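# Two robots load a heavy potato net bag into crate

## Task

Get the entire orange mesh sack of potatoes inside the crate, with the crate still resting on the pallet at the end. The sack may weigh more than a single robot can manage, so one or both robots may be used. Finish by releasing it and backing the robots away. The result must hold up without any robot supporting it, and no robot may topple or be left leaning, or the attempt fails.

## Robot and tools

Robots: r1 and r2, identical Hello Robot Stretch 3 units. Each has a two-wheel differential base (0.33 m long, 0.34 m wide, passive omni wheel at the rear), a lift carriage on a vertical mast, and a telescoping arm that sticks out to the robot's RIGHT side. The base cannot strafe; to move the gripper forward or back you drive the base. Turning in place pivots about the point midway between the drive wheels, 0.05 m behind the front edge. With the arm in and the wrist folded, the swept radius of a turn is 0.28 m; an unfolded level gripper reaches beyond that.

Frames: the base frame sits on the floor between the drive wheels, x forward, y left, z up. Each robot reports everything in its own frames, so relative placement of the two robots can only be judged from images, lidar_m, wrist_depth_mm and head_depth_mm. hand_pose is in the base frame, at the point where closed fingertips meet; at zero wrist angles its x points up, y back along the arm toward the mast, z toward the rear. Odometry frame = base frame at scene start; base_odometry is wheel-count only, so slip looks like travel. Heading is positive leftward, -3.142 to 3.142.

execute_actions: argument actions is a list holding one action (or empty, which only reports state and images). An action is an object keyed by robot name, r1 and/or r2. Per robot:
- base: exactly one of translate_m (relative drive in metres from the current spot, forward positive, -1 to 1) or rotate_rad (relative in-place turn in radians, counter-clockwise/left positive, -3.2 to 3.2). Both are offsets, not destinations.
- joints: absolute targets by name: lift_m 0 to 1.1 (arm height on mast); arm_m 0 to 0.52 (extension); wrist_yaw_rad -1.345 to 4.42 (0 along the arm, positive toward the front, 3.0 folded over the base); wrist_pitch_rad -1.57 to 0.451 (0 level, negative tips fingers down); wrist_roll_rad -2.911 to 2.911 (0 = fingers side by side); gripper_m -0.089 to 0.179 (larger is wider; real fingertip gap is about 0.007 less when nearly shut and 0.025 less when wide; zero gap below 0.007); head_pan_rad -3.953 to 1.73 (0 forward, positive left, -1.57 looks along the arm); head_tilt_rad -1.53 to 0.419 (negative looks down).
- contact_limits: optional, only arm_m, a motor effort percent 1 to 100 at which the arm motion halts with contact_stop (negative sense when retracting). It also caps holding force until the next action; too small stops immediately.
All motions in an action start at once; none exceeds 15 s. Anything omitted may keep pushing toward an earlier target without being reported. An unknown key or out-of-range number rejects the whole call. cameras: list of names (r1_head_camera, r1_nav_camera, r1_wrist_camera, r2_head_camera, r2_nav_camera, r2_wrist_camera, or all); omitted/null/all gives every camera, [] gives none. Images come in the order listed on the pictures line. If a result reports a stop, later calls in the same reply are skipped.

wait: seconds 0 to 10; commands nothing, returns state and images. zoom_image: camera plus region [x0, y0, x1, y1] in pixels from the top-left, up to 504 x 504, on that camera's latest full image. finished_scene: pass the current scene's number; it is final and reports success.

Results: base_status and joint_status give how each motion of the last accepted action ended: done (base: wheels turned the commanded amount, slip included), off_target (stopped short, may still push), contact_stop, time_out, torque_fault (old target dropped). Arm and lift halt and go slack when pressing firmly on something; a slack lift may sag under load or keep pressing. Base, wrist and head never self-stop. A wrist servo overloaded for seconds shuts off for 10 s. on_its_own lists uncommanded things; held at means the target, not the position, and an effort outside its rest range hints at load or contact. motor_effort is percent of max, positive toward higher values, peak in brackets, with sizeable fixed and random error. Positive wheel effort pushes forward. base_tilt in degrees (forward/right positive, fixed offset up to about 4). turned_by_wheels and turned_by_imu give turn since last result. lidar_m: 12 sectors of 30 degrees, first straight ahead then counter-clockwise (4th left, 7th behind, 10th right), plane 0.17 m up, 0.15 to 12 m, '-' = nothing; misses clear items and thin legs, sees the other robot, is partly blocked by the mast and low lift. wrist_depth_mm (45 to 1000) and head_depth_mm (280 to 4000, image sideways) are 7x7 grids of median depth from the top left.

Speed: 0.30 m/s and 1.9 rad/s only with lift_m under 0.30, arm_m under 0.03 and wrist_yaw_rad above 2.54; otherwise 0.10 m/s and 0.63 rad/s.

Gripping: command gripper_m smaller than the object's width; release by going at least 0.02 above the touch value. Readings don't confirm a hold. To re-squeeze send a new value.

Cautions: Robot-to-robot pressing ends the run badly; once bases touch, even millimetres more is too much, and nothing in the state reports contact. The two robots travel slightly differently (under 1 cm per metre usually, max 2.5 cm), which strains a shared load and can tip a robot. Fold or unfold the wrist only with lift_m 0.32 to 0.95, wrist_pitch_rad -0.4, roll near 0; once folded, lift can go to 0.25. Keep pitch at -0.5 or lower when yaw is below -0.4. Pushing against something rigid with the gripper above about 0.45 m can tip the robot; repeated pushes are worse. Don't drive while holding or hooked on something fixed. If snagged or leaning, reverse the last move in small steps, free the gripper, and lower the lift to about 0.2. Avoid drops, slips, slams and hard shoves. Loose objects may occasionally get nudged. The scene keeps running while you compose replies.

Each tool is called after "Call:" as a command line: name --argument value for each argument, lists and objects as JSON in quotes; but a table of rows of numbers goes row by row, as --pt "numbers of a row", without its own name.

## Session

Call:
execute_actions --actions '[]'

Scene clock: 0.00 s.
r1.base_odometry: x=+0.000 y=+0.000 heading=+0.000 (m, m, rad; r1's odometry frame)
r1.turned_by_wheels: +0.000 (rad since the last result)
r1.turned_by_imu: +0.000 (rad since the last result)
r1.base_tilt: forward=+0.0 right=+0.2 (deg)
r1.lidar_m: 0.98 0.96 1.02 1.22 1.21 1.27 1.83 4.54 4.76 3.64 2.44 1.29
r1.head_depth_mm: 1389 1371 1348 1324 1305 1291 1265 / 1287 1270 1247 1229 1211 1196 1172 / 1199 1175 1163 1153 1131 1122 1103 / 1113 1104 1085 1081 1062 1053 1033 / 1051 1037 1022 1011 999 988 974 / 988 978 960 952 939 933 922 / 935 924 913 903 893 884 877
r1.base_status: not commanded
r1.joint_positions: lift_m=+0.342 arm_m=+0.000 wrist_yaw_rad=+2.930 wrist_pitch_rad=-0.366 wrist_roll_rad=+0.007 gripper_m=+0.037 head_pan_rad=+0.009 head_tilt_rad=-0.018
r1.joint_status: not commanded
r1.motor_effort: left_wheel=+0 right_wheel=+0 lift_m=+36 arm_m=+0 wrist_yaw_rad=-1 wrist_pitch_rad=+5 wrist_roll_rad=+0 gripper_m=+0 head_pan_rad=+0 head_tilt_rad=+1 (%)
r1.hand_pose: x=+0.0273 y=+0.0802 z=+0.3668 quat_wxyz=(+0.202, +0.707, +0.054, +0.676) (m; r1's base frame)
r1.wrist_depth_mm: - - - - - 896 751 / - - - - - 925 776 / - - - - - 962 786 / 780 877 932 - - 975 813 / 651 724 768 810 870 901 823 / 559 - 633 638 698 742 783 / 480 - 528 543 589 616 663
r2.base_odometry: x=+0.000 y=+0.000 heading=+0.000 (m, m, rad; r2's odometry frame)
r2.turned_by_wheels: +0.000 (rad since the last result)
r2.turned_by_imu: +0.000 (rad since the last result)
r2.base_tilt: forward=-0.3 right=-0.1 (deg)
r2.lidar_m: 2.44 3.86 5.10 3.61 1.50 1.13 1.11 1.05 0.80 0.78 0.82 1.16
r2.head_depth_mm: 1818 2152 2232 2336 2455 2534 2024 / 1804 2710 3436 3530 3586 3042 2019 / 1783 2692 3565 3584 3603 3062 2048 / 1764 2633 3623 3563 3524 2597 2084 / 1724 2590 3575 3600 3582 2977 2109 / 1719 2542 3670 3615 3612 3230 2166 / 1698 2510 3625 3595 3603 3289 2180
r2.base_status: not commanded
r2.joint_positions: lift_m=+0.457 arm_m=+0.003 wrist_yaw_rad=+2.961 wrist_pitch_rad=-0.313 wrist_roll_rad=-0.004 gripper_m=+0.037 head_pan_rad=-0.013 head_tilt_rad=-0.006
r2.joint_status: not commanded
r2.motor_effort: left_wheel=-1 right_wheel=+0 lift_m=+29 arm_m=+0 wrist_yaw_rad=+0 wrist_pitch_rad=+5 wrist_roll_rad=+1 gripper_m=-1 head_pan_rad=+0 head_tilt_rad=+2 (%)
r2.hand_pose: x=+0.0212 y=+0.0849 z=+0.4944 quat_wxyz=(+0.173, +0.704, +0.047, +0.687) (m; r2's base frame)
r2.wrist_depth_mm: - - - - - - - / - - - - - - - / - - - - - - - / - - - - - - - / - - - 983 952 893 842 / 887 841 - 770 732 739 707 / 719 706 - 669 640 619 611
pictures: r1_head_camera (sideways: a quarter turn clockwise sets it upright), r1_nav_camera (sideways: a quarter turn counterclockwise sets it upright), r1_wrist_camera, r2_head_camera (sideways: a quarter turn clockwise sets it upright), r2_nav_camera (sideways: a quarter turn counterclockwise sets it upright), r2_wrist_camera
Images, in order (width x height): r1_head_camera 896x504, r1_nav_camera 672x504, r1_wrist_camera 644x364, r2_head_camera 896x504, r2_nav_camera 672x504, r2_wrist_camera 644x364.

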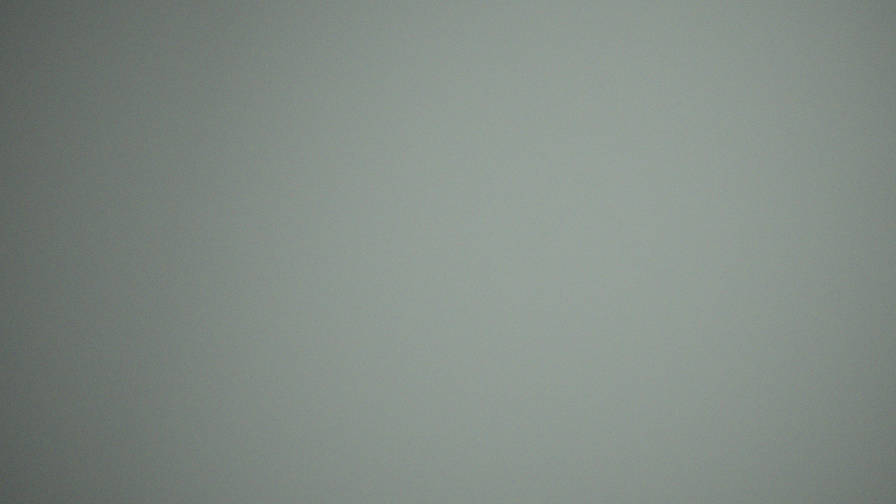

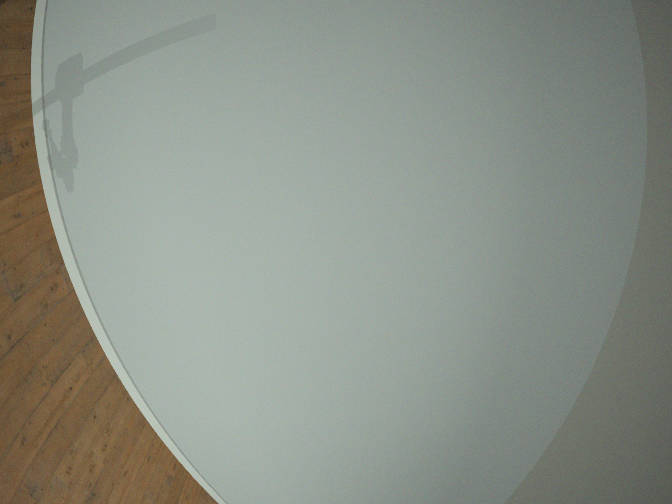

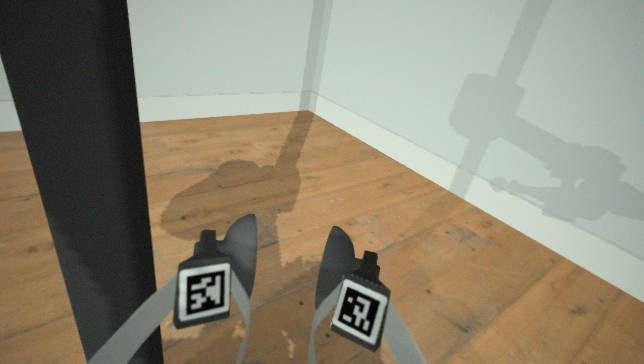

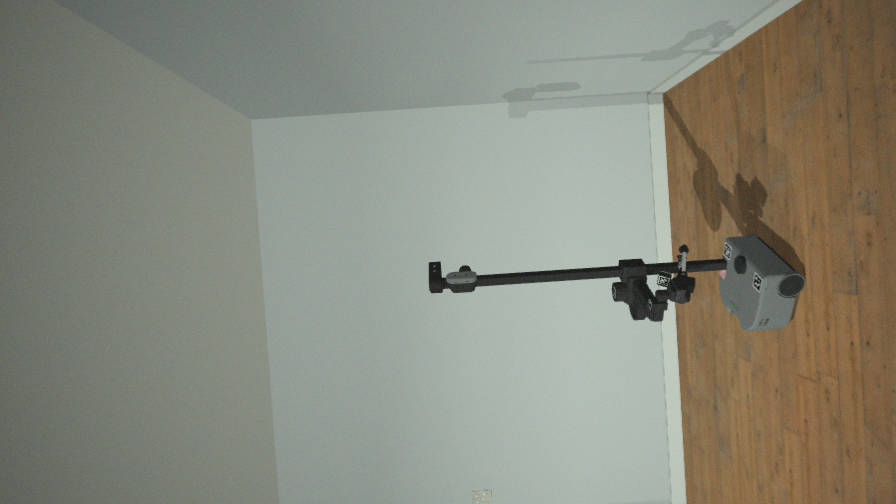

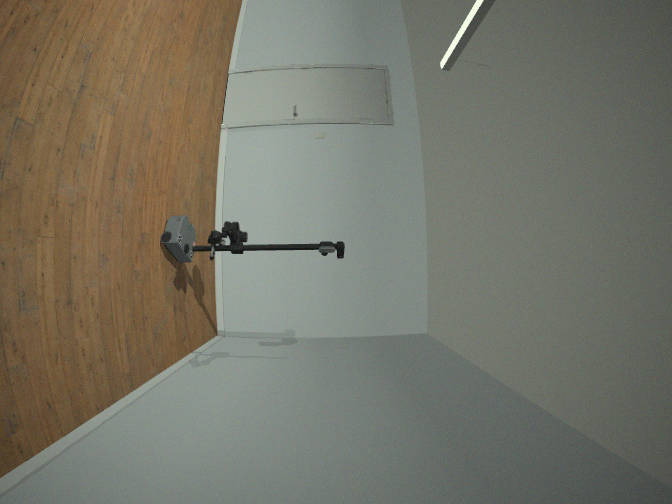

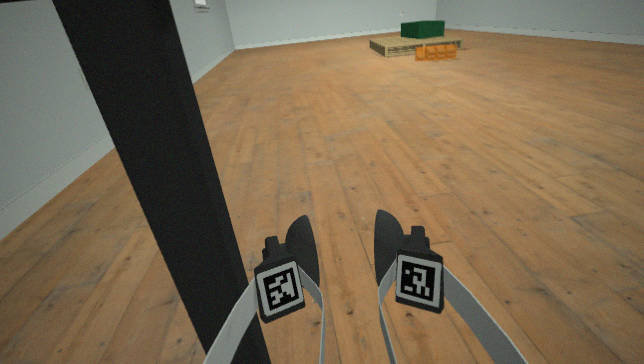

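Call:
execute_actions --actions '[{"r2":{"base":{"rotate_rad":3.0},"joints":{"head_tilt_rad":-0.4,"lift_m":0.28}},"r1":{"joints":{"head_pan_rad":-2.8,"head_tilt_rad":-0.4,"lift_m":0.28}}}]' --cameras '["r1_head_camera","r1_nav_camera","r2_head_camera","r2_nav_camera"]'

Scene clock: 8.67 s.
r1.base_odometry: x=+0.000 y=+0.000 heading=+0.000 (m, m, rad; r1's odometry frame)
r1.turned_by_wheels: +0.000 (rad since the last result)
r1.turned_by_imu: +0.001 (rad since the last result)
r1.base_tilt: forward=+0.1 right=+0.3 (deg)
r1.lidar_m: 0.98 0.97 1.02 1.22 1.21 1.27 1.83 4.53 4.76 3.66 2.42 1.28
r1.head_depth_mm: 2228 2286 2352 2413 2384 1906 1500 / 2851 2942 3027 3155 2587 1909 1505 / 3829 3964 - 3768 2599 1906 1508 / - - - - 2605 1899 1497 / - - - - 2606 1917 1513 / - - - - 2638 1921 1511 / - - - - 2635 1919 1517
r1.base_status: not commanded
r1.joint_positions: lift_m=+0.280 arm_m=+0.000 wrist_yaw_rad=+2.930 wrist_pitch_rad=-0.367 wrist_roll_rad=+0.007 gripper_m=+0.037 head_pan_rad=-2.793 head_tilt_rad=-0.395
r1.joint_status: all done
r1.motor_effort: left_wheel=+0(0) right_wheel=+0(0) lift_m=+25(28) arm_m=-1(0) wrist_yaw_rad=+1(0) wrist_pitch_rad=+5(5) wrist_roll_rad=+0(0) gripper_m=+0(0) head_pan_rad=-3(42) head_tilt_rad=-2(19) (%)
r1.hand_pose: x=+0.0273 y=+0.0800 z=+0.3046 quat_wxyz=(+0.202, +0.707, +0.054, +0.675) (m; r1's base frame)
r1.wrist_depth_mm: - - - - - 919 767 / - - - - - 933 771 / - 995 - - - 959 789 / 676 767 811 884 986 949 807 / 559 638 665 716 745 818 806 / 483 - 547 559 607 641 704 / 435 - - 477 512 536 568
r2.base_odometry: x=+0.000 y=+0.000 heading=+3.000 (m, m, rad; r2's odometry frame)
r2.turned_by_wheels: +3.000 (rad since the last result)
r2.turned_by_imu: +3.040 (rad since the last result)
r2.base_tilt: forward=-0.3 right=-0.1 (deg)
r2.lidar_m: 1.10 1.12 0.83 0.78 0.79 1.01 2.27 3.74 4.79 5.46 1.74 1.18
r2.head_depth_mm: 951 1023 1107 1202 1322 1469 1323 / 940 1005 1094 1186 1298 1441 1329 / 924 994 1071 1160 1281 1405 1339 / 911 977 1054 1142 1242 1370 1352 / 896 965 1039 1123 1220 1339 1357 / 885 947 1016 1100 1196 1310 1370 / 873 934 1003 1077 1177 1285 1363
r2.base_status: done
r2.joint_positions: lift_m=+0.281 arm_m=+0.003 wrist_yaw_rad=+2.961 wrist_pitch_rad=-0.313 wrist_roll_rad=-0.004 gripper_m=+0.037 head_pan_rad=-0.013 head_tilt_rad=-0.396
r2.joint_status: all done
r2.motor_effort: left_wheel=-4(13) right_wheel=+2(8) lift_m=+10(23) arm_m=+0(0) wrist_yaw_rad=+0(1) wrist_pitch_rad=+5(5) wrist_roll_rad=+1(1) gripper_m=-1(1) head_pan_rad=+1(0) head_tilt_rad=-2(21) (%)
r2.hand_pose: x=+0.0212 y=+0.0848 z=+0.3176 quat_wxyz=(+0.173, +0.704, +0.048, +0.687) (m; r2's base frame)
r2.wrist_depth_mm: 616 - 702 746 792 870 938 / 664 - 752 811 861 945 990 / 704 - 810 850 928 - 983 / 757 779 824 876 839 800 756 / 762 738 712 692 678 630 609 / 625 586 - 550 522 526 502 / 508 500 - - 453 439 426
pictures: r1_head_camera (sideways: a quarter turn clockwise sets it upright), r1_nav_camera (sideways: a quarter turn counterclockwise sets it upright), r2_head_camera (sideways: a quarter turn clockwise sets it upright), r2_nav_camera (sideways: a quarter turn counterclockwise sets it upright)
camera_calibration (this result's frames):
r1_head_camera: T_world_to_cam=[[0.310883, 0.0630944, -0.948352, 1.25187], [0.285402, -0.957944, 0.0298261, -0.0383535], [-0.906586, -0.279934, -0.315815, 0.374481], [0, 0, 0, 1]] pos_world=[-0.0387389, -0.0108965, 1.30662]
r1_nav_camera: T_world_to_cam=[[-0.443601, -0.104792, 0.890077, -1.11461], [-0.342902, 0.937419, -0.0605311, 0.131513], [-0.828032, -0.332061, -0.451773, 0.542786], [0, 0, 0, 1]] pos_world=[0.0000980421, -0.059847, 1.24527]
r2_head_camera: T_world_to_cam=[[-0.382052, 0.0679302, -0.921641, 1.21959], [0.0548724, 0.997203, 0.050753, -0.0672242], [0.92251, -0.0311824, -0.38471, 0.455263], [0, 0, 0, 1]] pos_world=[0.0496512, -0.00161486, 1.30258]
r2_nav_camera: T_world_to_cam=[[0.341146, -0.0313674, 0.939487, -1.17296], [-0.0429981, -0.998918, -0.0177382, 0.0714554], [0.939026, -0.0343448, -0.342126, 0.402527], [0, 0, 0, 1]] pos_world=[0.0252389, 0.0484101, 1.24096]
Images, in order (width x height): r1_head_camera 896x504, r1_nav_camera 672x504, r2_head_camera 896x504, r2_nav_camera 672x504.

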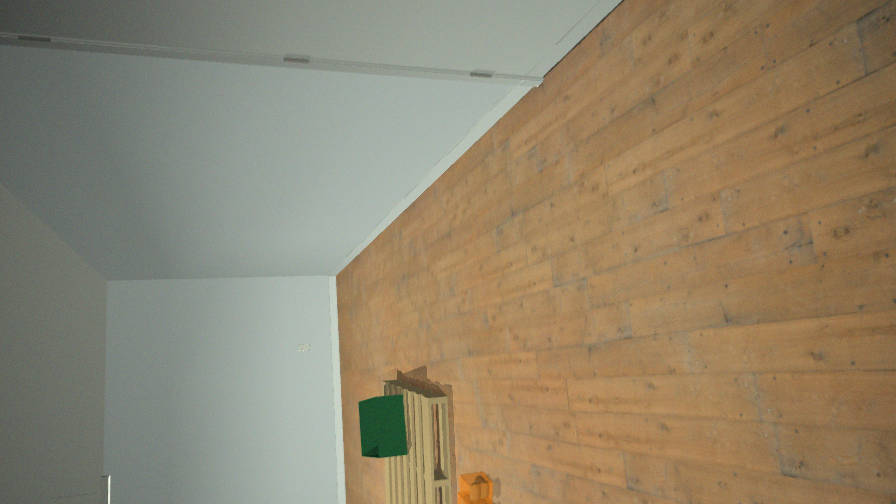

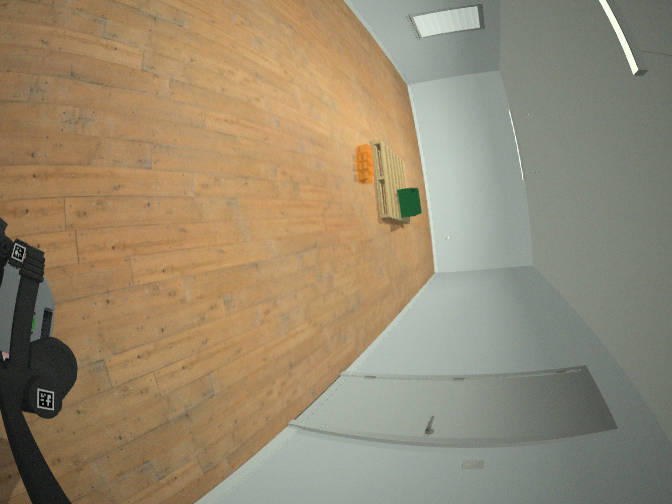

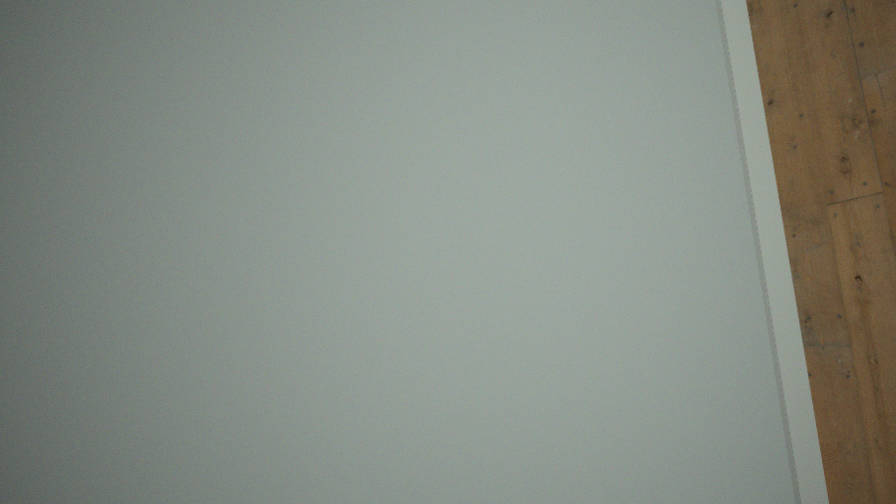

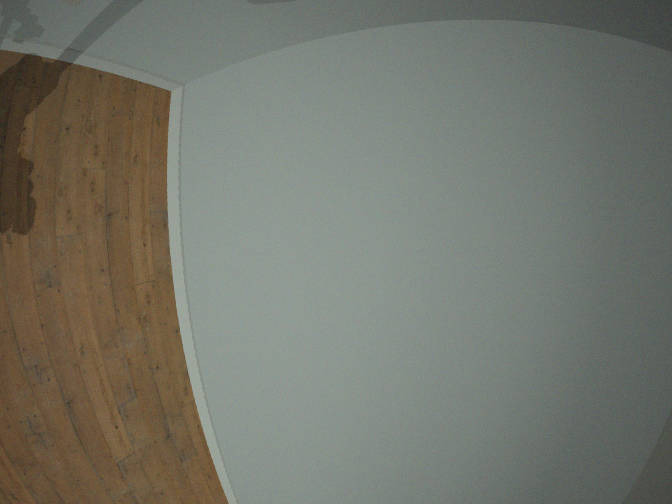

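Call:
execute_actions --actions '[{"r2":{"base":{"rotate_rad":-1.4},"joints":{"head_tilt_rad":-0.45}},"r1":{"base":{"rotate_rad":-2.45},"joints":{"head_pan_rad":0,"head_tilt_rad":-0.4}}}]' --cameras '["r1_head_camera","r2_head_camera","r2_nav_camera"]'

Scene clock: 15.60 s.
r1.base_odometry: x=+0.000 y=+0.000 heading=-2.450 (m, m, rad; r1's odometry frame)
r1.turned_by_wheels: -2.450 (rad since the last result)
r1.turned_by_imu: -2.459 (rad since the last result)
r1.base_tilt: forward=+0.1 right=+0.1 (deg)
r1.lidar_m: 4.55 4.23 3.58 2.06 1.14 0.97 0.96 1.10 1.20 1.20 1.36 2.24
r1.head_depth_mm: - - - - 2589 1906 1498 / - - - - 2617 1893 1500 / - - - - 2608 1903 1509 / - - - - 2607 1908 1512 / - - - - 2599 1910 1510 / - - - - 2613 1930 1517 / - - - - 2642 1920 1518
r1.base_status: done
r1.joint_positions: lift_m=+0.280 arm_m=+0.000 wrist_yaw_rad=+2.930 wrist_pitch_rad=-0.367 wrist_roll_rad=+0.007 gripper_m=+0.037 head_pan_rad=-0.007 head_tilt_rad=-0.396
r1.joint_status: all done
r1.motor_effort: left_wheel=+3(11) right_wheel=-1(5) lift_m=+25(24) arm_m=-1(1) wrist_yaw_rad=-1(0) wrist_pitch_rad=+5(5) wrist_roll_rad=+0(0) gripper_m=+0(0) head_pan_rad=+3(44) head_tilt_rad=-2(2) (%)
r1.hand_pose: x=+0.0273 y=+0.0800 z=+0.3046 quat_wxyz=(+0.202, +0.707, +0.054, +0.675) (m; r1's base frame)
r1.wrist_depth_mm: - - - - - - - / - - - - - - - / - - - - - - - / 677 767 818 872 985 - - / 562 634 667 699 749 821 896 / 481 - 543 557 609 642 682 / 436 - - 474 513 537 567
r2.base_odometry: x=+0.000 y=+0.000 heading=+1.600 (m, m, rad; r2's odometry frame)
r2.turned_by_wheels: -1.400 (rad since the last result)
r2.turned_by_imu: -1.415 (rad since the last result)
r2.base_tilt: forward=-0.3 right=+0.0 (deg)
r2.lidar_m: 3.33 1.45 1.13 1.10 1.03 0.79 0.78 0.82 1.21 2.34 3.89 5.09
r2.head_depth_mm: - - - 2948 2050 1575 1278 / - - - 2972 2063 1587 1289 / - - - 2986 2087 1604 1300 / - - - 3101 2091 1610 1298 / - - - 3099 2135 1607 1318 / - - 3979 3068 2138 1633 1326 / 2851 2801 2771 2673 2177 1643 1329
r2.base_status: done
r2.joint_positions: lift_m=+0.281 arm_m=+0.003 wrist_yaw_rad=+2.961 wrist_pitch_rad=-0.313 wrist_roll_rad=-0.004 gripper_m=+0.037 head_pan_rad=-0.013 head_tilt_rad=-0.445
r2.joint_status: all done
r2.motor_effort: left_wheel=+1(15) right_wheel=-1(5) lift_m=+10(10) arm_m=+0(0) wrist_yaw_rad=+0(1) wrist_pitch_rad=+5(5) wrist_roll_rad=+0(0) gripper_m=-1(0) head_pan_rad=+1(1) head_tilt_rad=-3(8) (%)
r2.hand_pose: x=+0.0212 y=+0.0848 z=+0.3176 quat_wxyz=(+0.173, +0.704, +0.048, +0.687) (m; r2's base frame)
r2.wrist_depth_mm: 933 - - - - - - / 967 - - - - - - / 981 - - - - - - / 910 - 930 892 839 798 755 / 779 752 728 694 684 626 610 / 616 598 - 551 524 521 506 / 510 501 - - 453 440 429
pictures: r1_head_camera (sideways: a quarter turn clockwise sets it upright), r2_head_camera (sideways: a quarter turn clockwise sets it upright), r2_nav_camera (sideways: a quarter turn counterclockwise sets it upright)
camera_calibration (this result's frames):
r1_head_camera: T_world_to_cam=[[-0.314071, 0.0492065, -0.948124, 1.25538], [0.0663487, 0.997352, 0.0297831, -0.0369613], [0.947078, -0.0535528, -0.316504, 0.36407], [0, 0, 0, 1]] pos_world=[0.0519288, -0.00541267, 1.30659]
r2_head_camera: T_world_to_cam=[[-0.427058, 0.0685015, -0.901626, 1.19375], [0.0573243, 0.997172, 0.0486088, -0.0644444], [0.902406, -0.0309263, -0.429777, 0.51403], [0, 0, 0, 1]] pos_world=[0.0496308, -0.00161456, 1.30037]
r2_nav_camera: T_world_to_cam=[[0.387083, -0.0319506, 0.921491, -1.14975], [-0.0438356, -0.998907, -0.0162212, 0.0694843], [0.921002, -0.0341151, -0.38806, 0.462415], [0, 0, 0, 1]] pos_world=[0.0222086, 0.0484486, 1.24006]
Images, in order (width x height): r1_head_camera 896x504, r2_head_camera 896x504, r2_nav_camera 672x504.

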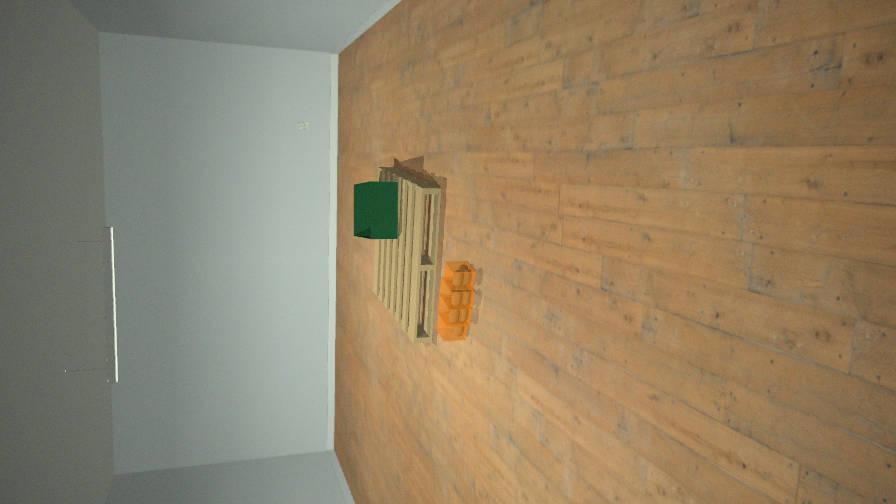

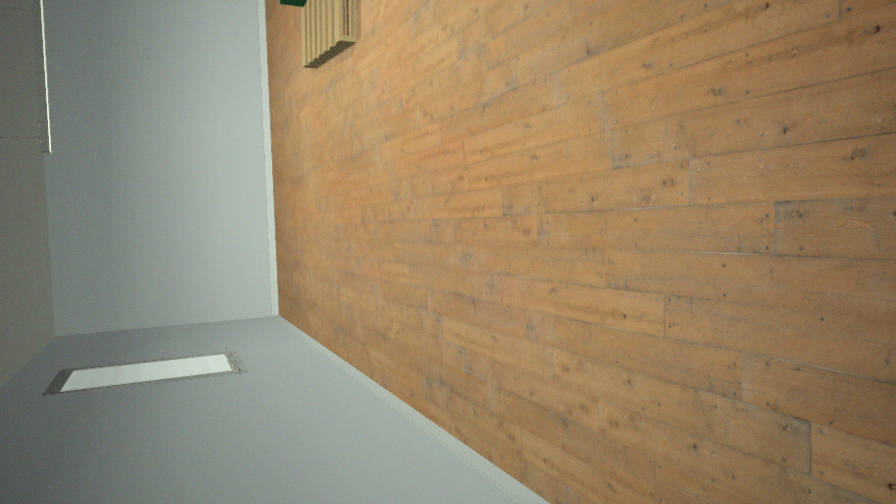

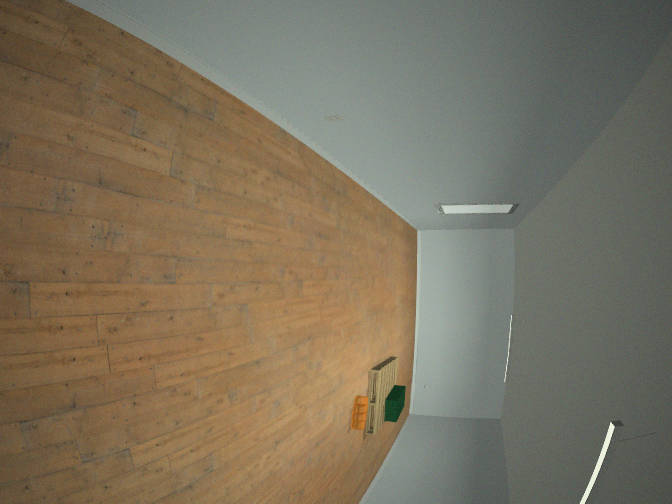

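Call:
execute_actions --actions '[{"r1":{"base":{"translate_m":1.0}}}]' --cameras '[]'

Call:
execute_actions --actions '[{"r1":{"base":{"translate_m":1.0},"joints":{"head_tilt_rad":-0.7}}}]' --cameras '["r1_head_camera"]'

Scene clock: 26.23 s.
r1.base_odometry: x=-0.770 y=-0.638 heading=-2.450 (m, m, rad; r1's odometry frame)
r1.turned_by_wheels: +0.000 (rad since the last result)
r1.turned_by_imu: +0.008 (rad since the last result)
r1.base_tilt: forward=+0.1 right=+0.4 (deg)
r1.lidar_m: 3.55 3.94 3.34 2.49 2.29 1.94 1.94 1.68 1.43 1.43 1.61 2.75
r1.head_depth_mm: - - - - 2591 1910 1493 / - - - - 2605 1895 1504 / - - - 3738 2583 1909 1503 / - - - 3773 2633 1915 1516 / - - - - 2607 1907 1507 / - - - - 2635 1926 1509 / - - - - 2619 1918 1510
r1.base_status: done
r1.joint_positions: lift_m=+0.280 arm_m=+0.000 wrist_yaw_rad=+2.930 wrist_pitch_rad=-0.367 wrist_roll_rad=+0.007 gripper_m=+0.037 head_pan_rad=-0.007 head_tilt_rad=-0.396
r1.joint_status: not commanded
r1.motor_effort: left_wheel=+1(10) right_wheel=-1(4) lift_m=+25(25) arm_m=-1(1) wrist_yaw_rad=+0(0) wrist_pitch_rad=+5(5) wrist_roll_rad=+0(0) gripper_m=+0(0) head_pan_rad=+3(3) head_tilt_rad=-1(1) (%)
r1.hand_pose: x=+0.0273 y=+0.0800 z=+0.3046 quat_wxyz=(+0.202, +0.707, +0.054, +0.675) (m; r1's base frame)
r1.wrist_depth_mm: - - - - - - - / - - - - - - - / - - - - - - - / 676 767 815 882 - - - / 559 624 656 695 761 790 892 / 480 - 545 558 616 646 693 / 429 - - 476 520 536 571
r2.base_odometry: x=+0.000 y=+0.000 heading=+1.600 (m, m, rad; r2's odometry frame)
r2.turned_by_wheels: +0.000 (rad since the last result)
r2.turned_by_imu: +0.002 (rad since the last result)
r2.base_tilt: forward=-0.2 right=+0.0 (deg)
r2.lidar_m: 3.31 1.45 1.13 1.10 1.02 0.79 0.78 0.83 1.20 3.66 2.37 5.12
r2.head_depth_mm: - - - 2941 2048 1585 1289 / - - - 2951 2074 1586 1289 / - - - 2987 2087 1596 1296 / - - - 3050 2120 1609 1311 / - - - 3047 2135 1620 1309 / - - 3924 3133 2148 1635 1315 / 2847 2844 2766 2705 2172 1647 1327
r2.base_status: not commanded
r2.joint_positions: lift_m=+0.281 arm_m=+0.003 wrist_yaw_rad=+2.961 wrist_pitch_rad=-0.313 wrist_roll_rad=-0.004 gripper_m=+0.037 head_pan_rad=-0.013 head_tilt_rad=-0.445
r2.joint_status: not commanded
r2.motor_effort: left_wheel=+0(1) right_wheel=-1(1) lift_m=+11(11) arm_m=+0(0) wrist_yaw_rad=+0(0) wrist_pitch_rad=+5(5) wrist_roll_rad=+1(1) gripper_m=-1(0) head_pan_rad=+0(0) head_tilt_rad=-2(2) (%)
r2.hand_pose: x=+0.0212 y=+0.0848 z=+0.3176 quat_wxyz=(+0.173, +0.704, +0.048, +0.687) (m; r2's base frame)
r2.wrist_depth_mm: 939 - - - - - - / 972 - - - - - - / 967 - - - - - - / 912 - 941 882 836 798 758 / 787 734 727 694 682 631 603 / 627 596 - 554 529 527 500 / 514 500 - - 456 441 426
pictures: none
No camera images: the call's "cameras" was empty. Leave "cameras" out to get every camera's image.

Scene clock: 31.27 s.
r1.base_odometry: x=-1.540 y=-1.276 heading=-2.450 (m, m, rad; r1's odometry frame)
r1.turned_by_wheels: +0.000 (rad since the last result)
r1.turned_by_imu: +0.008 (rad since the last result)
r1.base_tilt: forward=+0.3 right=+0.2 (deg)
r1.lidar_m: 2.56 3.64 3.11 3.10 3.42 2.92 2.92 1.95 1.65 1.65 1.91 2.57
r1.head_depth_mm: - - 3104 2246 1775 1454 1238 / - - 2693 2256 1774 1460 1239 / - - 2699 2235 1760 1452 1237 / - - 2931 2216 1775 1449 1232 / - - 2905 2256 1755 1449 1234 / - - 3098 2245 1744 1446 1225 / - - 3045 2223 1749 1449 1229
r1.base_status: done
r1.joint_positions: lift_m=+0.280 arm_m=+0.000 wrist_yaw_rad=+2.930 wrist_pitch_rad=-0.367 wrist_roll_rad=+0.007 gripper_m=+0.037 head_pan_rad=-0.007 head_tilt_rad=-0.692
r1.joint_status: all done
r1.motor_effort: left_wheel=+0(10) right_wheel=+0(4) lift_m=+26(25) arm_m=-1(1) wrist_yaw_rad=+0(0) wrist_pitch_rad=+5(5) wrist_roll_rad=+0(0) gripper_m=+0(0) head_pan_rad=+4(3) head_tilt_rad=-2(16) (%)
r1.hand_pose: x=+0.0273 y=+0.0800 z=+0.3045 quat_wxyz=(+0.202, +0.707, +0.054, +0.675) (m; r1's base frame)
r1.wrist_depth_mm: - - - - - - - / - - - - - - - / - - - - - - - / 676 773 795 884 983 - - / 561 628 672 699 748 805 887 / 480 - 541 560 611 652 690 / 433 - - 475 513 534 571
r2.base_odometry: x=+0.000 y=+0.000 heading=+1.600 (m, m, rad; r2's odometry frame)
r2.turned_by_wheels: +0.000 (rad since the last result)
r2.turned_by_imu: +0.001 (rad since the last result)
r2.base_tilt: forward=-0.3 right=-0.1 (deg)
r2.lidar_m: 3.28 1.45 1.12 1.10 1.02 0.79 0.78 0.83 1.20 3.66 2.76 5.13
r2.head_depth_mm: - - - 2932 2068 1585 1281 / - - - 2995 2069 1601 1287 / - - - 3014 2094 1598 1306 / - - - 3056 2111 1611 1307 / - - - 3106 2137 1622 1313 / - - 3995 3180 2151 1636 1317 / 2858 2851 2800 2721 2155 1649 1324
r2.base_status: not commanded
r2.joint_positions: lift_m=+0.281 arm_m=+0.003 wrist_yaw_rad=+2.961 wrist_pitch_rad=-0.313 wrist_roll_rad=-0.004 gripper_m=+0.037 head_pan_rad=-0.013 head_tilt_rad=-0.445
r2.joint_status: not commanded
r2.motor_effort: left_wheel=+1(1) right_wheel=-1(1) lift_m=+10(10) arm_m=+0(0) wrist_yaw_rad=+0(0) wrist_pitch_rad=+5(5) wrist_roll_rad=+1(1) gripper_m=-2(1) head_pan_rad=-1(1) head_tilt_rad=-2(2) (%)
r2.hand_pose: x=+0.0212 y=+0.0848 z=+0.3176 quat_wxyz=(+0.173, +0.704, +0.048, +0.687) (m; r2's base frame)
r2.wrist_depth_mm: 928 - - - - - - / 965 - - - - - - / 960 - - - - - - / 905 - 934 891 851 806 758 / 779 744 722 697 673 635 603 / 625 601 - 553 523 520 500 / 510 500 - - 456 440 426
pictures: r1_head_camera (sideways: a quarter turn clockwise sets it upright)
camera_calibration (this result's frames):
r1_head_camera: T_world_to_cam=[[-0.577245, 0.0508988, -0.814983, 1.08331], [0.0721388, 0.997332, 0.011192, -0.0127851], [0.813378, -0.0523314, -0.579377, 0.706943], [0, 0, 0, 1]] pos_world=[0.0512471, -0.00539303, 1.29261]
Images, in order (width x height): r1_head_camera 896x504.

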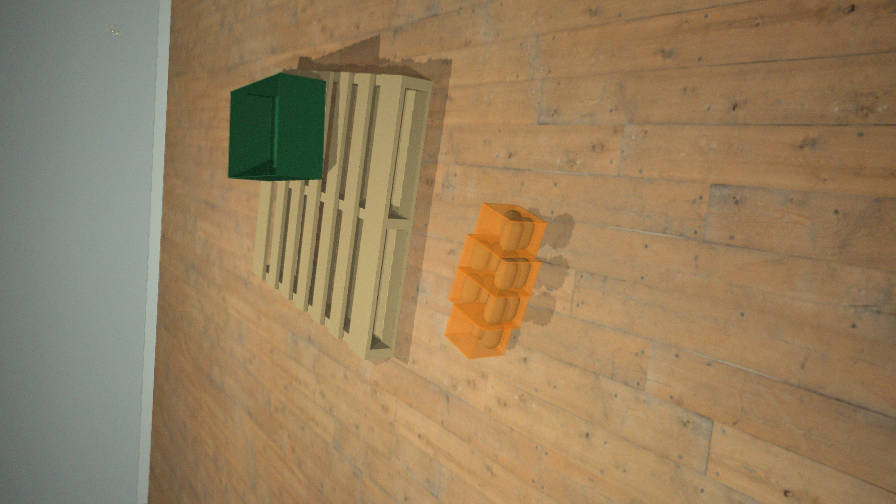

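Call:
execute_actions --actions '[{"r1":{"base":{"rotate_rad":-0.517}}}]' --cameras '[]'

Call:
execute_actions --actions '[{"r1":{"base":{"translate_m":0.71}}}]' --cameras '[]'

Call:
execute_actions --actions '[{"r1":{"base":{"translate_m":0.71}}}]' --cameras '[]'

Call:
execute_actions --actions '[{"r1":{"base":{"rotate_rad":-2.98},"joints":{"head_pan_rad":-1.57,"head_tilt_rad":-0.9,"lift_m":0.5,"wrist_pitch_rad":-0.4}}}]' --cameras '[]'

Call:
execute_actions --actions '[{"r1":{"joints":{"wrist_yaw_rad":0,"gripper_m":0.179}}}]' --cameras '[]'

Call:
execute_actions --actions '[{"r1":{"joints":{"wrist_pitch_rad":-1.57,"arm_m":0.3}}}]' --cameras '["r1_head_camera","r1_wrist_camera"]'

Scene clock: 49.93 s.
r1.base_odometry: x=-1.540 y=-1.276 heading=-2.967 (m, m, rad; r1's odometry frame)
r1.turned_by_wheels: -0.517 (rad since the last result)
r1.turned_by_imu: -0.519 (rad since the last result)
r1.base_tilt: forward=+0.2 right=+0.4 (deg)
r1.lidar_m: 2.57 2.55 3.65 3.11 3.12 2.90 2.92 2.92 1.95 1.65 1.65 1.91
r1.head_depth_mm: 2357 2475 2611 2241 1778 1457 1236 / 2733 2928 2915 2233 1773 1456 1235 / 3260 3555 3090 2237 1773 1456 1231 / - - 3077 2242 1773 1441 1232 / - - 3076 2243 1757 1446 1229 / - - 2750 2230 1738 1449 1227 / - - 2623 2246 1744 1447 1232
r1.base_status: done
r1.joint_positions: lift_m=+0.280 arm_m=+0.000 wrist_yaw_rad=+2.930 wrist_pitch_rad=-0.367 wrist_roll_rad=+0.007 gripper_m=+0.037 head_pan_rad=-0.007 head_tilt_rad=-0.692
r1.joint_status: not commanded
r1.motor_effort: left_wheel=+2(10) right_wheel=-1(5) lift_m=+26(26) arm_m=-1(1) wrist_yaw_rad=+0(1) wrist_pitch_rad=+5(5) wrist_roll_rad=+0(0) gripper_m=+0(0) head_pan_rad=+4(3) head_tilt_rad=-3(3) (%)
r1.hand_pose: x=+0.0273 y=+0.0800 z=+0.3045 quat_wxyz=(+0.202, +0.707, +0.054, +0.675) (m; r1's base frame)
r1.wrist_depth_mm: - - - - - - - / - - - - - - - / - - - - - - - / 688 752 817 891 986 - - / 558 619 662 702 751 814 881 / 479 - 546 559 616 645 695 / 432 - - 477 507 536 570
r2.base_odometry: x=+0.000 y=+0.000 heading=+1.600 (m, m, rad; r2's odometry frame)
r2.turned_by_wheels: +0.000 (rad since the last result)
r2.turned_by_imu: +0.001 (rad since the last result)
r2.base_tilt: forward=-0.3 right=+0.0 (deg)
r2.lidar_m: 3.30 1.45 1.13 1.10 1.02 0.79 0.78 0.83 1.21 3.66 2.79 5.10
r2.head_depth_mm: - - - 2929 2061 1581 1280 / - - - 2978 2065 1601 1286 / - - - 2992 2084 1600 1300 / - - - 3066 2108 1607 1305 / - - - 3109 2141 1625 1312 / - - - 3098 2164 1642 1318 / 2905 2816 2804 2676 2169 1640 1318
r2.base_status: not commanded
r2.joint_positions: lift_m=+0.281 arm_m=+0.003 wrist_yaw_rad=+2.961 wrist_pitch_rad=-0.313 wrist_roll_rad=-0.004 gripper_m=+0.037 head_pan_rad=-0.013 head_tilt_rad=-0.445
r2.joint_status: not commanded
r2.motor_effort: left_wheel=+1(1) right_wheel=-1(1) lift_m=+11(10) arm_m=+0(0) wrist_yaw_rad=+0(0) wrist_pitch_rad=+5(5) wrist_roll_rad=+1(1) gripper_m=+0(0) head_pan_rad=+1(0) head_tilt_rad=-2(2) (%)
r2.hand_pose: x=+0.0212 y=+0.0848 z=+0.3176 quat_wxyz=(+0.173, +0.704, +0.048, +0.687) (m; r2's base frame)
r2.wrist_depth_mm: 941 - - - - - - / 968 - - - - - - / 950 - - - - - - / 916 - 950 882 834 800 754 / 777 748 728 698 684 629 604 / 624 591 - 553 527 523 502 / 511 505 - - 459 437 427
pictures: none
No camera images: the call's "cameras" was empty. Leave "cameras" out to get every camera's image.

Scene clock: 54.10 s.
r1.base_odometry: x=-2.239 y=-1.399 heading=-2.967 (m, m, rad; r1's odometry frame)
r1.turned_by_wheels: +0.000 (rad since the last result)
r1.turned_by_imu: +0.005 (rad since the last result)
r1.base_tilt: forward=+0.1 right=+0.3 (deg)
r1.lidar_m: 1.89 1.88 3.85 3.29 3.29 3.54 3.61 3.03 1.69 1.46 1.47 1.69
r1.head_depth_mm: 2077 2217 2344 2246 1769 1460 1238 / 2433 2560 2716 2245 1760 1446 1232 / 2927 3182 3096 2252 1763 1445 1237 / 3710 3992 3112 2246 1768 1442 1233 / - - 3075 2223 1759 1444 1227 / - - 3045 2139 1720 1451 1231 / - - 2530 2022 1688 1443 1230
r1.base_status: done
r1.joint_positions: lift_m=+0.280 arm_m=+0.000 wrist_yaw_rad=+2.930 wrist_pitch_rad=-0.367 wrist_roll_rad=+0.007 gripper_m=+0.037 head_pan_rad=-0.007 head_tilt_rad=-0.693
r1.joint_status: not commanded
r1.motor_effort: left_wheel=+1(12) right_wheel=-1(4) lift_m=+25(25) arm_m=-1(1) wrist_yaw_rad=-1(0) wrist_pitch_rad=+5(5) wrist_roll_rad=+0(0) gripper_m=+0(0) head_pan_rad=+3(3) head_tilt_rad=-3(3) (%)
r1.hand_pose: x=+0.0273 y=+0.0800 z=+0.3045 quat_wxyz=(+0.203, +0.707, +0.054, +0.675) (m; r1's base frame)
r1.wrist_depth_mm: - - - - - - - / - - - - - - - / - - - - - - - / 677 763 827 892 941 918 - / 565 625 666 703 751 781 869 / 477 - 544 555 609 646 687 / 434 - - 478 517 539 571
r2.base_odometry: x=+0.000 y=+0.000 heading=+1.600 (m, m, rad; r2's odometry frame)
r2.turned_by_wheels: +0.000 (rad since the last result)
r2.turned_by_imu: +0.001 (rad since the last result)
r2.base_tilt: forward=-0.2 right=-0.2 (deg)
r2.lidar_m: 3.30 1.46 1.12 1.10 1.02 0.79 0.78 0.83 1.21 3.66 3.90 3.47
r2.head_depth_mm: - - - 2932 2071 1572 1283 / - - - 2970 2092 1589 1285 / - - - 3024 2098 1600 1304 / - - - 3052 2111 1622 1300 / - - - 3090 2145 1626 1321 / - - - 3144 2159 1651 1325 / 2890 2852 2794 2689 2171 1647 1324
r2.base_status: not commanded
r2.joint_positions: lift_m=+0.281 arm_m=+0.003 wrist_yaw_rad=+2.961 wrist_pitch_rad=-0.313 wrist_roll_rad=-0.004 gripper_m=+0.037 head_pan_rad=-0.013 head_tilt_rad=-0.445
r2.joint_status: not commanded
r2.motor_effort: left_wheel=+2(1) right_wheel=-1(1) lift_m=+11(10) arm_m=+0(0) wrist_yaw_rad=+1(1) wrist_pitch_rad=+5(5) wrist_roll_rad=+1(1) gripper_m=+0(0) head_pan_rad=-1(0) head_tilt_rad=-2(2) (%)
r2.hand_pose: x=+0.0212 y=+0.0848 z=+0.3176 quat_wxyz=(+0.173, +0.704, +0.048, +0.687) (m; r2's base frame)
r2.wrist_depth_mm: 941 - - - - - - / 975 - - - - - - / 957 - - - - - - / 933 - 939 882 837 795 765 / 790 752 722 688 670 629 606 / 621 598 - 552 528 526 501 / 512 500 - - 454 439 428
pictures: none
No camera images: the call's "cameras" was empty. Leave "cameras" out to get every camera's image.

Scene clock: 58.27 s.
r1.base_odometry: x=-2.939 y=-1.523 heading=-2.967 (m, m, rad; r1's odometry frame)
r1.turned_by_wheels: +0.000 (rad since the last result)
r1.turned_by_imu: +0.006 (rad since the last result)
r1.base_tilt: forward=+0.2 right=+0.2 (deg)
r1.lidar_m: 2.55 1.21 4.05 3.48 3.48 4.04 4.30 2.61 1.49 1.29 1.28 1.48
r1.head_depth_mm: 1833 1926 2045 2085 1768 1459 1240 / 2126 2264 2450 2257 1759 1450 1237 / 2514 2758 2847 2233 1759 1442 1237 / 3221 3561 3071 2253 1759 1447 1241 / - - 3040 2220 1774 1453 1234 / 3921 - 3063 2212 1753 1445 1230 / 3864 - 3063 2106 1537 1337 1145
r1.base_status: done
r1.joint_positions: lift_m=+0.280 arm_m=+0.000 wrist_yaw_rad=+2.930 wrist_pitch_rad=-0.367 wrist_roll_rad=+0.007 gripper_m=+0.037 head_pan_rad=-0.007 head_tilt_rad=-0.693
r1.joint_status: not commanded
r1.motor_effort: left_wheel=+1(12) right_wheel=-1(5) lift_m=+24(25) arm_m=-1(1) wrist_yaw_rad=+0(0) wrist_pitch_rad=+5(5) wrist_roll_rad=+0(0) gripper_m=+0(0) head_pan_rad=+3(3) head_tilt_rad=-3(3) (%)
r1.hand_pose: x=+0.0273 y=+0.0800 z=+0.3045 quat_wxyz=(+0.203, +0.707, +0.054, +0.675) (m; r1's base frame)
r1.wrist_depth_mm: - - - - - - - / - - - - - - - / - 760 - - - - - / 693 595 733 884 936 830 893 / 562 611 637 701 737 751 637 / 483 - 543 554 607 632 581 / 437 - - 478 521 535 575
r2.base_odometry: x=+0.000 y=+0.000 heading=+1.600 (m, m, rad; r2's odometry frame)
r2.turned_by_wheels: +0.000 (rad since the last result)
r2.turned_by_imu: +0.001 (rad since the last result)
r2.base_tilt: forward=-0.2 right=-0.1 (deg)
r2.lidar_m: 3.30 1.45 1.12 1.10 1.02 0.79 0.78 0.83 1.20 3.67 3.91 4.13
r2.head_depth_mm: - - - 2936 2072 1580 1280 / - - - 2991 2081 1599 1285 / - - - 3031 2110 1594 1298 / - - - 3073 2120 1602 1308 / - - - 3104 2136 1629 1306 / - - - 3121 2145 1637 1318 / 2900 2854 2769 2661 2171 1646 1330
r2.base_status: not commanded
r2.joint_positions: lift_m=+0.281 arm_m=+0.003 wrist_yaw_rad=+2.961 wrist_pitch_rad=-0.313 wrist_roll_rad=-0.004 gripper_m=+0.037 head_pan_rad=-0.013 head_tilt_rad=-0.445
r2.joint_status: not commanded
r2.motor_effort: left_wheel=+1(1) right_wheel=-1(1) lift_m=+11(10) arm_m=+0(0) wrist_yaw_rad=+1(1) wrist_pitch_rad=+5(5) wrist_roll_rad=+1(1) gripper_m=-1(1) head_pan_rad=+0(1) head_tilt_rad=-2(2) (%)
r2.hand_pose: x=+0.0212 y=+0.0848 z=+0.3176 quat_wxyz=(+0.173, +0.704, +0.048, +0.687) (m; r2's base frame)
r2.wrist_depth_mm: 925 - - - - - - / 943 - - - - - - / 967 - - - - - - / 911 - 927 889 842 808 757 / 779 747 722 703 681 628 602 / 624 591 - 553 530 523 501 / 511 503 - - 459 436 428
pictures: none
No camera images: the call's "cameras" was empty. Leave "cameras" out to get every camera's image.

Scene clock: 63.87 s.
r1.base_odometry: x=-2.939 y=-1.523 heading=+0.337 (m, m, rad; r1's odometry frame)
r1.turned_by_wheels: -2.980 (rad since the last result)
r1.turned_by_imu: -3.000 (rad since the last result)
r1.base_tilt: forward=+0.1 right=+0.4 (deg)
r1.lidar_m: 4.29 2.07 1.39 1.28 1.30 1.63 1.21 1.21 3.79 3.48 3.51 4.22
r1.head_depth_mm: 3453 2829 2201 1650 1466 1307 1153 / 3370 2833 2192 1796 1516 1306 1169 / 3313 2789 2164 1761 1500 1302 1187 / 3224 2774 2175 1778 1454 1270 1187 / 3219 2768 2162 1763 1490 1247 1187 / 3136 2763 2147 1757 1492 1291 1145 / 3078 2755 2138 1741 1489 1287 1135
r1.base_status: done
r1.joint_positions: lift_m=+0.500 arm_m=+0.000 wrist_yaw_rad=+2.930 wrist_pitch_rad=-0.416 wrist_roll_rad=+0.007 gripper_m=+0.037 head_pan_rad=-1.563 head_tilt_rad=-0.889
r1.joint_status: all done
r1.motor_effort: left_wheel=+2(9) right_wheel=-1(6) lift_m=+43(45) arm_m=-1(1) wrist_yaw_rad=+0(0) wrist_pitch_rad=+5(5) wrist_roll_rad=+0(0) gripper_m=+0(0) head_pan_rad=-3(42) head_tilt_rad=-3(14) (%)
r1.hand_pose: x=+0.0260 y=+0.0742 z=+0.5127 quat_wxyz=(+0.219, +0.705, +0.072, +0.670) (m; r1's base frame)
r1.wrist_depth_mm: - - - - - - - / - - - - - - - / - - - - - - - / 959 - - - - - - / 819 889 959 - - - - / 705 - 789 811 882 925 999 / 621 - 668 698 752 783 832
r2.base_odometry: x=+0.000 y=+0.000 heading=+1.600 (m, m, rad; r2's odometry frame)
r2.turned_by_wheels: +0.000 (rad since the last result)
r2.turned_by_imu: +0.001 (rad since the last result)
r2.base_tilt: forward=-0.3 right=+0.0 (deg)
r2.lidar_m: 3.31 1.45 1.12 1.10 1.02 0.79 0.78 0.83 1.20 3.68 3.88 4.25
r2.head_depth_mm: - - - 2926 2035 1580 1282 / - - - 2956 2071 1597 1286 / - - - 3029 2083 1606 1294 / - - - 3030 2095 1604 1310 / - - - 3070 2127 1633 1318 / - - 4000 3115 2142 1630 1310 / 2897 2861 2796 2696 2166 1642 1330
r2.base_status: not commanded
r2.joint_positions: lift_m=+0.281 arm_m=+0.003 wrist_yaw_rad=+2.961 wrist_pitch_rad=-0.313 wrist_roll_rad=-0.004 gripper_m=+0.037 head_pan_rad=-0.013 head_tilt_rad=-0.445
r2.joint_status: not commanded
r2.motor_effort: left_wheel=+1(1) right_wheel=-1(1) lift_m=+10(10) arm_m=+0(0) wrist_yaw_rad=+0(0) wrist_pitch_rad=+5(5) wrist_roll_rad=+1(1) gripper_m=+0(1) head_pan_rad=+1(0) head_tilt_rad=-2(3) (%)
r2.hand_pose: x=+0.0212 y=+0.0848 z=+0.3176 quat_wxyz=(+0.173, +0.704, +0.048, +0.687) (m; r2's base frame)
r2.wrist_depth_mm: 936 - - - - - - / 951 - - - - - - / 961 - - - - - - / 916 - 920 883 836 797 773 / 794 741 724 695 689 626 606 / 622 592 - 554 528 522 501 / 512 498 - - 459 440 432
pictures: none
No camera images: the call's "cameras" was empty. Leave "cameras" out to get every camera's image.

Scene clock: 66.33 s.
r1.base_odometry: x=-2.939 y=-1.523 heading=+0.337 (m, m, rad; r1's odometry frame)
r1.turned_by_wheels: +0.000 (rad since the last result)
r1.turned_by_imu: +0.000 (rad since the last result)
r1.base_tilt: forward=+0.0 right=+0.3 (deg)
r1.lidar_m: 4.28 2.07 1.39 1.28 1.30 1.63 1.21 1.22 3.79 3.48 3.53 4.20
r1.head_depth_mm: 3449 2822 2195 1661 1460 1306 1150 / 3381 2781 2192 1782 1509 1306 1175 / 3360 2840 2158 1774 1499 1305 1185 / 3270 2757 2148 1772 1454 1300 - / 3189 2769 2147 1777 1486 1247 1141 / 3160 2762 2134 1749 1489 1295 1138 / 3091 2746 2126 1742 1486 1287 1140
r1.base_status: not commanded
r1.joint_positions: lift_m=+0.500 arm_m=+0.000 wrist_yaw_rad=+0.003 wrist_pitch_rad=-0.416 wrist_roll_rad=+0.007 gripper_m=+0.179 head_pan_rad=-1.563 head_tilt_rad=-0.889
r1.joint_status: all done
r1.motor_effort: left_wheel=+2(2) right_wheel=-2(2) lift_m=+44(43) arm_m=-1(1) wrist_yaw_rad=-3(3) wrist_pitch_rad=+5(5) wrist_roll_rad=+0(0) gripper_m=+0(98) head_pan_rad=-3(3) head_tilt_rad=-4(4) (%)
r1.hand_pose: x=-0.0209 y=-0.3700 z=+0.5127 quat_wxyz=(+0.690, +0.147, -0.694, -0.146) (m; r1's base frame)
r1.wrist_depth_mm: - - - - - - - / - - - - - - - / - - - - - - - / 989 - - - - - - / 863 861 921 997 - 992 - / - 748 729 787 884 844 827 / 618 641 637 688 738 - 678
r2.base_odometry: x=+0.000 y=+0.000 heading=+1.600 (m, m, rad; r2's odometry frame)
r2.turned_by_wheels: +0.000 (rad since the last result)
r2.turned_by_imu: +0.000 (rad since the last result)
r2.base_tilt: forward=-0.4 right=-0.1 (deg)
r2.lidar_m: 3.28 1.45 1.13 1.10 1.02 0.79 0.78 0.82 1.21 3.67 3.92 4.25
r2.head_depth_mm: - - - 2967 2063 1577 1274 / - - - 2984 2082 1585 1285 / - - - 3009 2098 1596 1295 / - - - 3042 2082 1614 1303 / - - - 3077 2120 1617 1305 / - - 3976 3133 2158 1637 1321 / 2868 2835 2814 2702 2160 1663 1332
r2.base_status: not commanded
r2.joint_positions: lift_m=+0.281 arm_m=+0.003 wrist_yaw_rad=+2.961 wrist_pitch_rad=-0.313 wrist_roll_rad=-0.004 gripper_m=+0.037 head_pan_rad=-0.013 head_tilt_rad=-0.445
r2.joint_status: not commanded
r2.motor_effort: left_wheel=+2(1) right_wheel=-1(1) lift_m=+10(11) arm_m=-1(0) wrist_yaw_rad=+0(0) wrist_pitch_rad=+5(5) wrist_roll_rad=+1(1) gripper_m=-1(0) head_pan_rad=+1(1) head_tilt_rad=-2(2) (%)
r2.hand_pose: x=+0.0212 y=+0.0848 z=+0.3176 quat_wxyz=(+0.173, +0.704, +0.048, +0.687) (m; r2's base frame)
r2.wrist_depth_mm: 935 - - - - - - / 962 - - - - - - / 975 - - - - - - / 902 - 921 887 830 804 767 / 787 758 726 701 683 627 603 / 619 600 - 555 521 522 499 / 516 502 - - 455 436 429
pictures: none
No camera images: the call's "cameras" was empty. Leave "cameras" out to get every camera's image.

Scene clock: 69.77 s.
r1.base_odometry: x=-2.939 y=-1.523 heading=+0.337 (m, m, rad; r1's odometry frame)
r1.turned_by_wheels: +0.000 (rad since the last result)
r1.turned_by_imu: +0.000 (rad since the last result)
r1.base_tilt: forward=+0.0 right=+0.4 (deg)
r1.lidar_m: 4.28 2.07 1.39 1.29 1.30 1.63 1.21 1.22 3.77 3.47 3.55 4.20
r1.head_depth_mm: 3402 2844 2185 1662 1464 1307 1157 / 3318 2803 2189 1781 1512 1305 1166 / 3335 2772 2172 1778 1534 1271 1142 / 3265 2784 2159 1780 - 1275 1146 / 3203 2761 2157 1771 1495 1245 1142 / 3147 2724 2150 1767 1480 1296 1140 / 3113 2713 2135 1749 1487 1289 1137
r1.base_status: not commanded
r1.joint_positions: lift_m=+0.500 arm_m=+0.300 wrist_yaw_rad=+0.001 wrist_pitch_rad=-1.565 wrist_roll_rad=+0.007 gripper_m=+0.179 head_pan_rad=-1.563 head_tilt_rad=-0.889
r1.joint_status: all done
r1.motor_effort: left_wheel=+2(2) right_wheel=-1(1) lift_m=+43(43) arm_m=+6(6) wrist_yaw_rad=-1(3) wrist_pitch_rad=-1(2) wrist_roll_rad=+0(0) gripper_m=+0(0) head_pan_rad=-3(3) head_tilt_rad=-4(3) (%)
r1.hand_pose: x=-0.0216 y=-0.4220 z=+0.3820 quat_wxyz=(+0.500, +0.497, -0.503, -0.500) (m; r1's base frame)
r1.wrist_depth_mm: 490 502 499 453 521 528 531 / 499 506 510 481 535 536 553 / 509 514 519 532 544 549 561 / 519 528 541 540 555 562 575 / 527 537 547 554 565 567 583 / - 551 566 565 583 594 594 / 552 567 571 582 599 - 597
r2.base_odometry: x=+0.000 y=+0.000 heading=+1.600 (m, m, rad; r2's odometry frame)
r2.turned_by_wheels: +0.000 (rad since the last result)
r2.turned_by_imu: +0.001 (rad since the last result)
r2.base_tilt: forward=-0.3 right=-0.1 (deg)
r2.lidar_m: 3.31 1.45 1.13 1.10 1.02 0.79 0.78 0.83 1.20 3.66 3.92 4.23
r2.head_depth_mm: - - - 2946 2060 1581 1276 / - - - 2949 2059 1609 1287 / - - - 2996 2106 1606 1296 / - - - 3062 2106 1605 1305 / - - - 3098 2126 1620 1316 / - - 3977 3150 2151 1628 1317 / 2847 2817 2797 2707 2170 1653 1329
r2.base_status: not commanded
r2.joint_positions: lift_m=+0.281 arm_m=+0.003 wrist_yaw_rad=+2.961 wrist_pitch_rad=-0.313 wrist_roll_rad=-0.004 gripper_m=+0.037 head_pan_rad=-0.013 head_tilt_rad=-0.445
r2.joint_status: not commanded
r2.motor_effort: left_wheel=+1(1) right_wheel=-1(1) lift_m=+11(10) arm_m=+0(0) wrist_yaw_rad=+0(1) wrist_pitch_rad=+5(5) wrist_roll_rad=+1(1) gripper_m=+0(0) head_pan_rad=+1(1) head_tilt_rad=-2(2) (%)
r2.hand_pose: x=+0.0212 y=+0.0848 z=+0.3176 quat_wxyz=(+0.173, +0.704, +0.048, +0.687) (m; r2's base frame)
r2.wrist_depth_mm: 935 - - - - - - / 972 - - - - - - / 977 - - - - - - / 925 - 933 888 828 800 762 / 797 740 726 690 683 633 600 / 620 590 - 552 527 523 500 / 510 500 - - 455 438 425
pictures: r1_head_camera (sideways: a quarter turn clockwise sets it upright), r1_wrist_camera
camera_calibration (this result's frames):
r1_head_camera: T_world_to_cam=[[0.041397, 0.726355, -0.686071, 0.911517], [0.998279, -0.0586151, -0.00182145, -0.00149135], [-0.0415372, -0.684815, -0.727532, 0.904871], [0, 0, 0, 1]] pos_world=[0.00134052, -0.0425028, 1.28369]
r1_wrist_camera: T_world_to_cam=[[-0.989262, -0.135804, 0.0540171, -0.115341], [-0.126409, 0.980548, 0.150152, 0.395457], [-0.0733575, 0.141711, -0.987186, 0.59667], [0, 0, 0, 1]] pos_world=[-0.0203433, -0.487983, 0.535876]
Images, in order (width x height): r1_head_camera 896x504, r1_wrist_camera 644x364.

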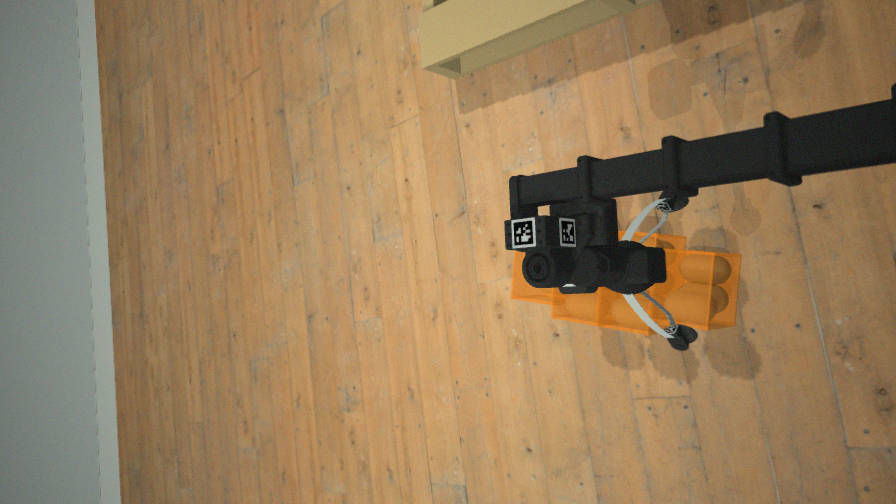

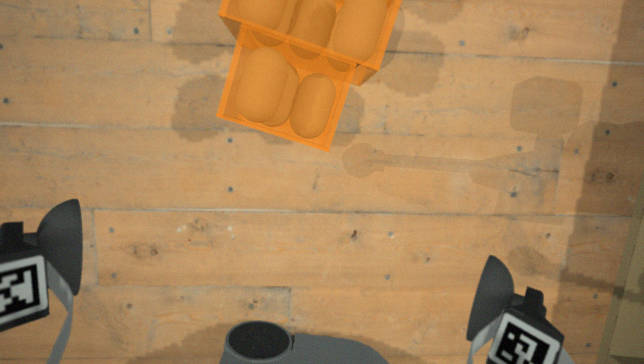

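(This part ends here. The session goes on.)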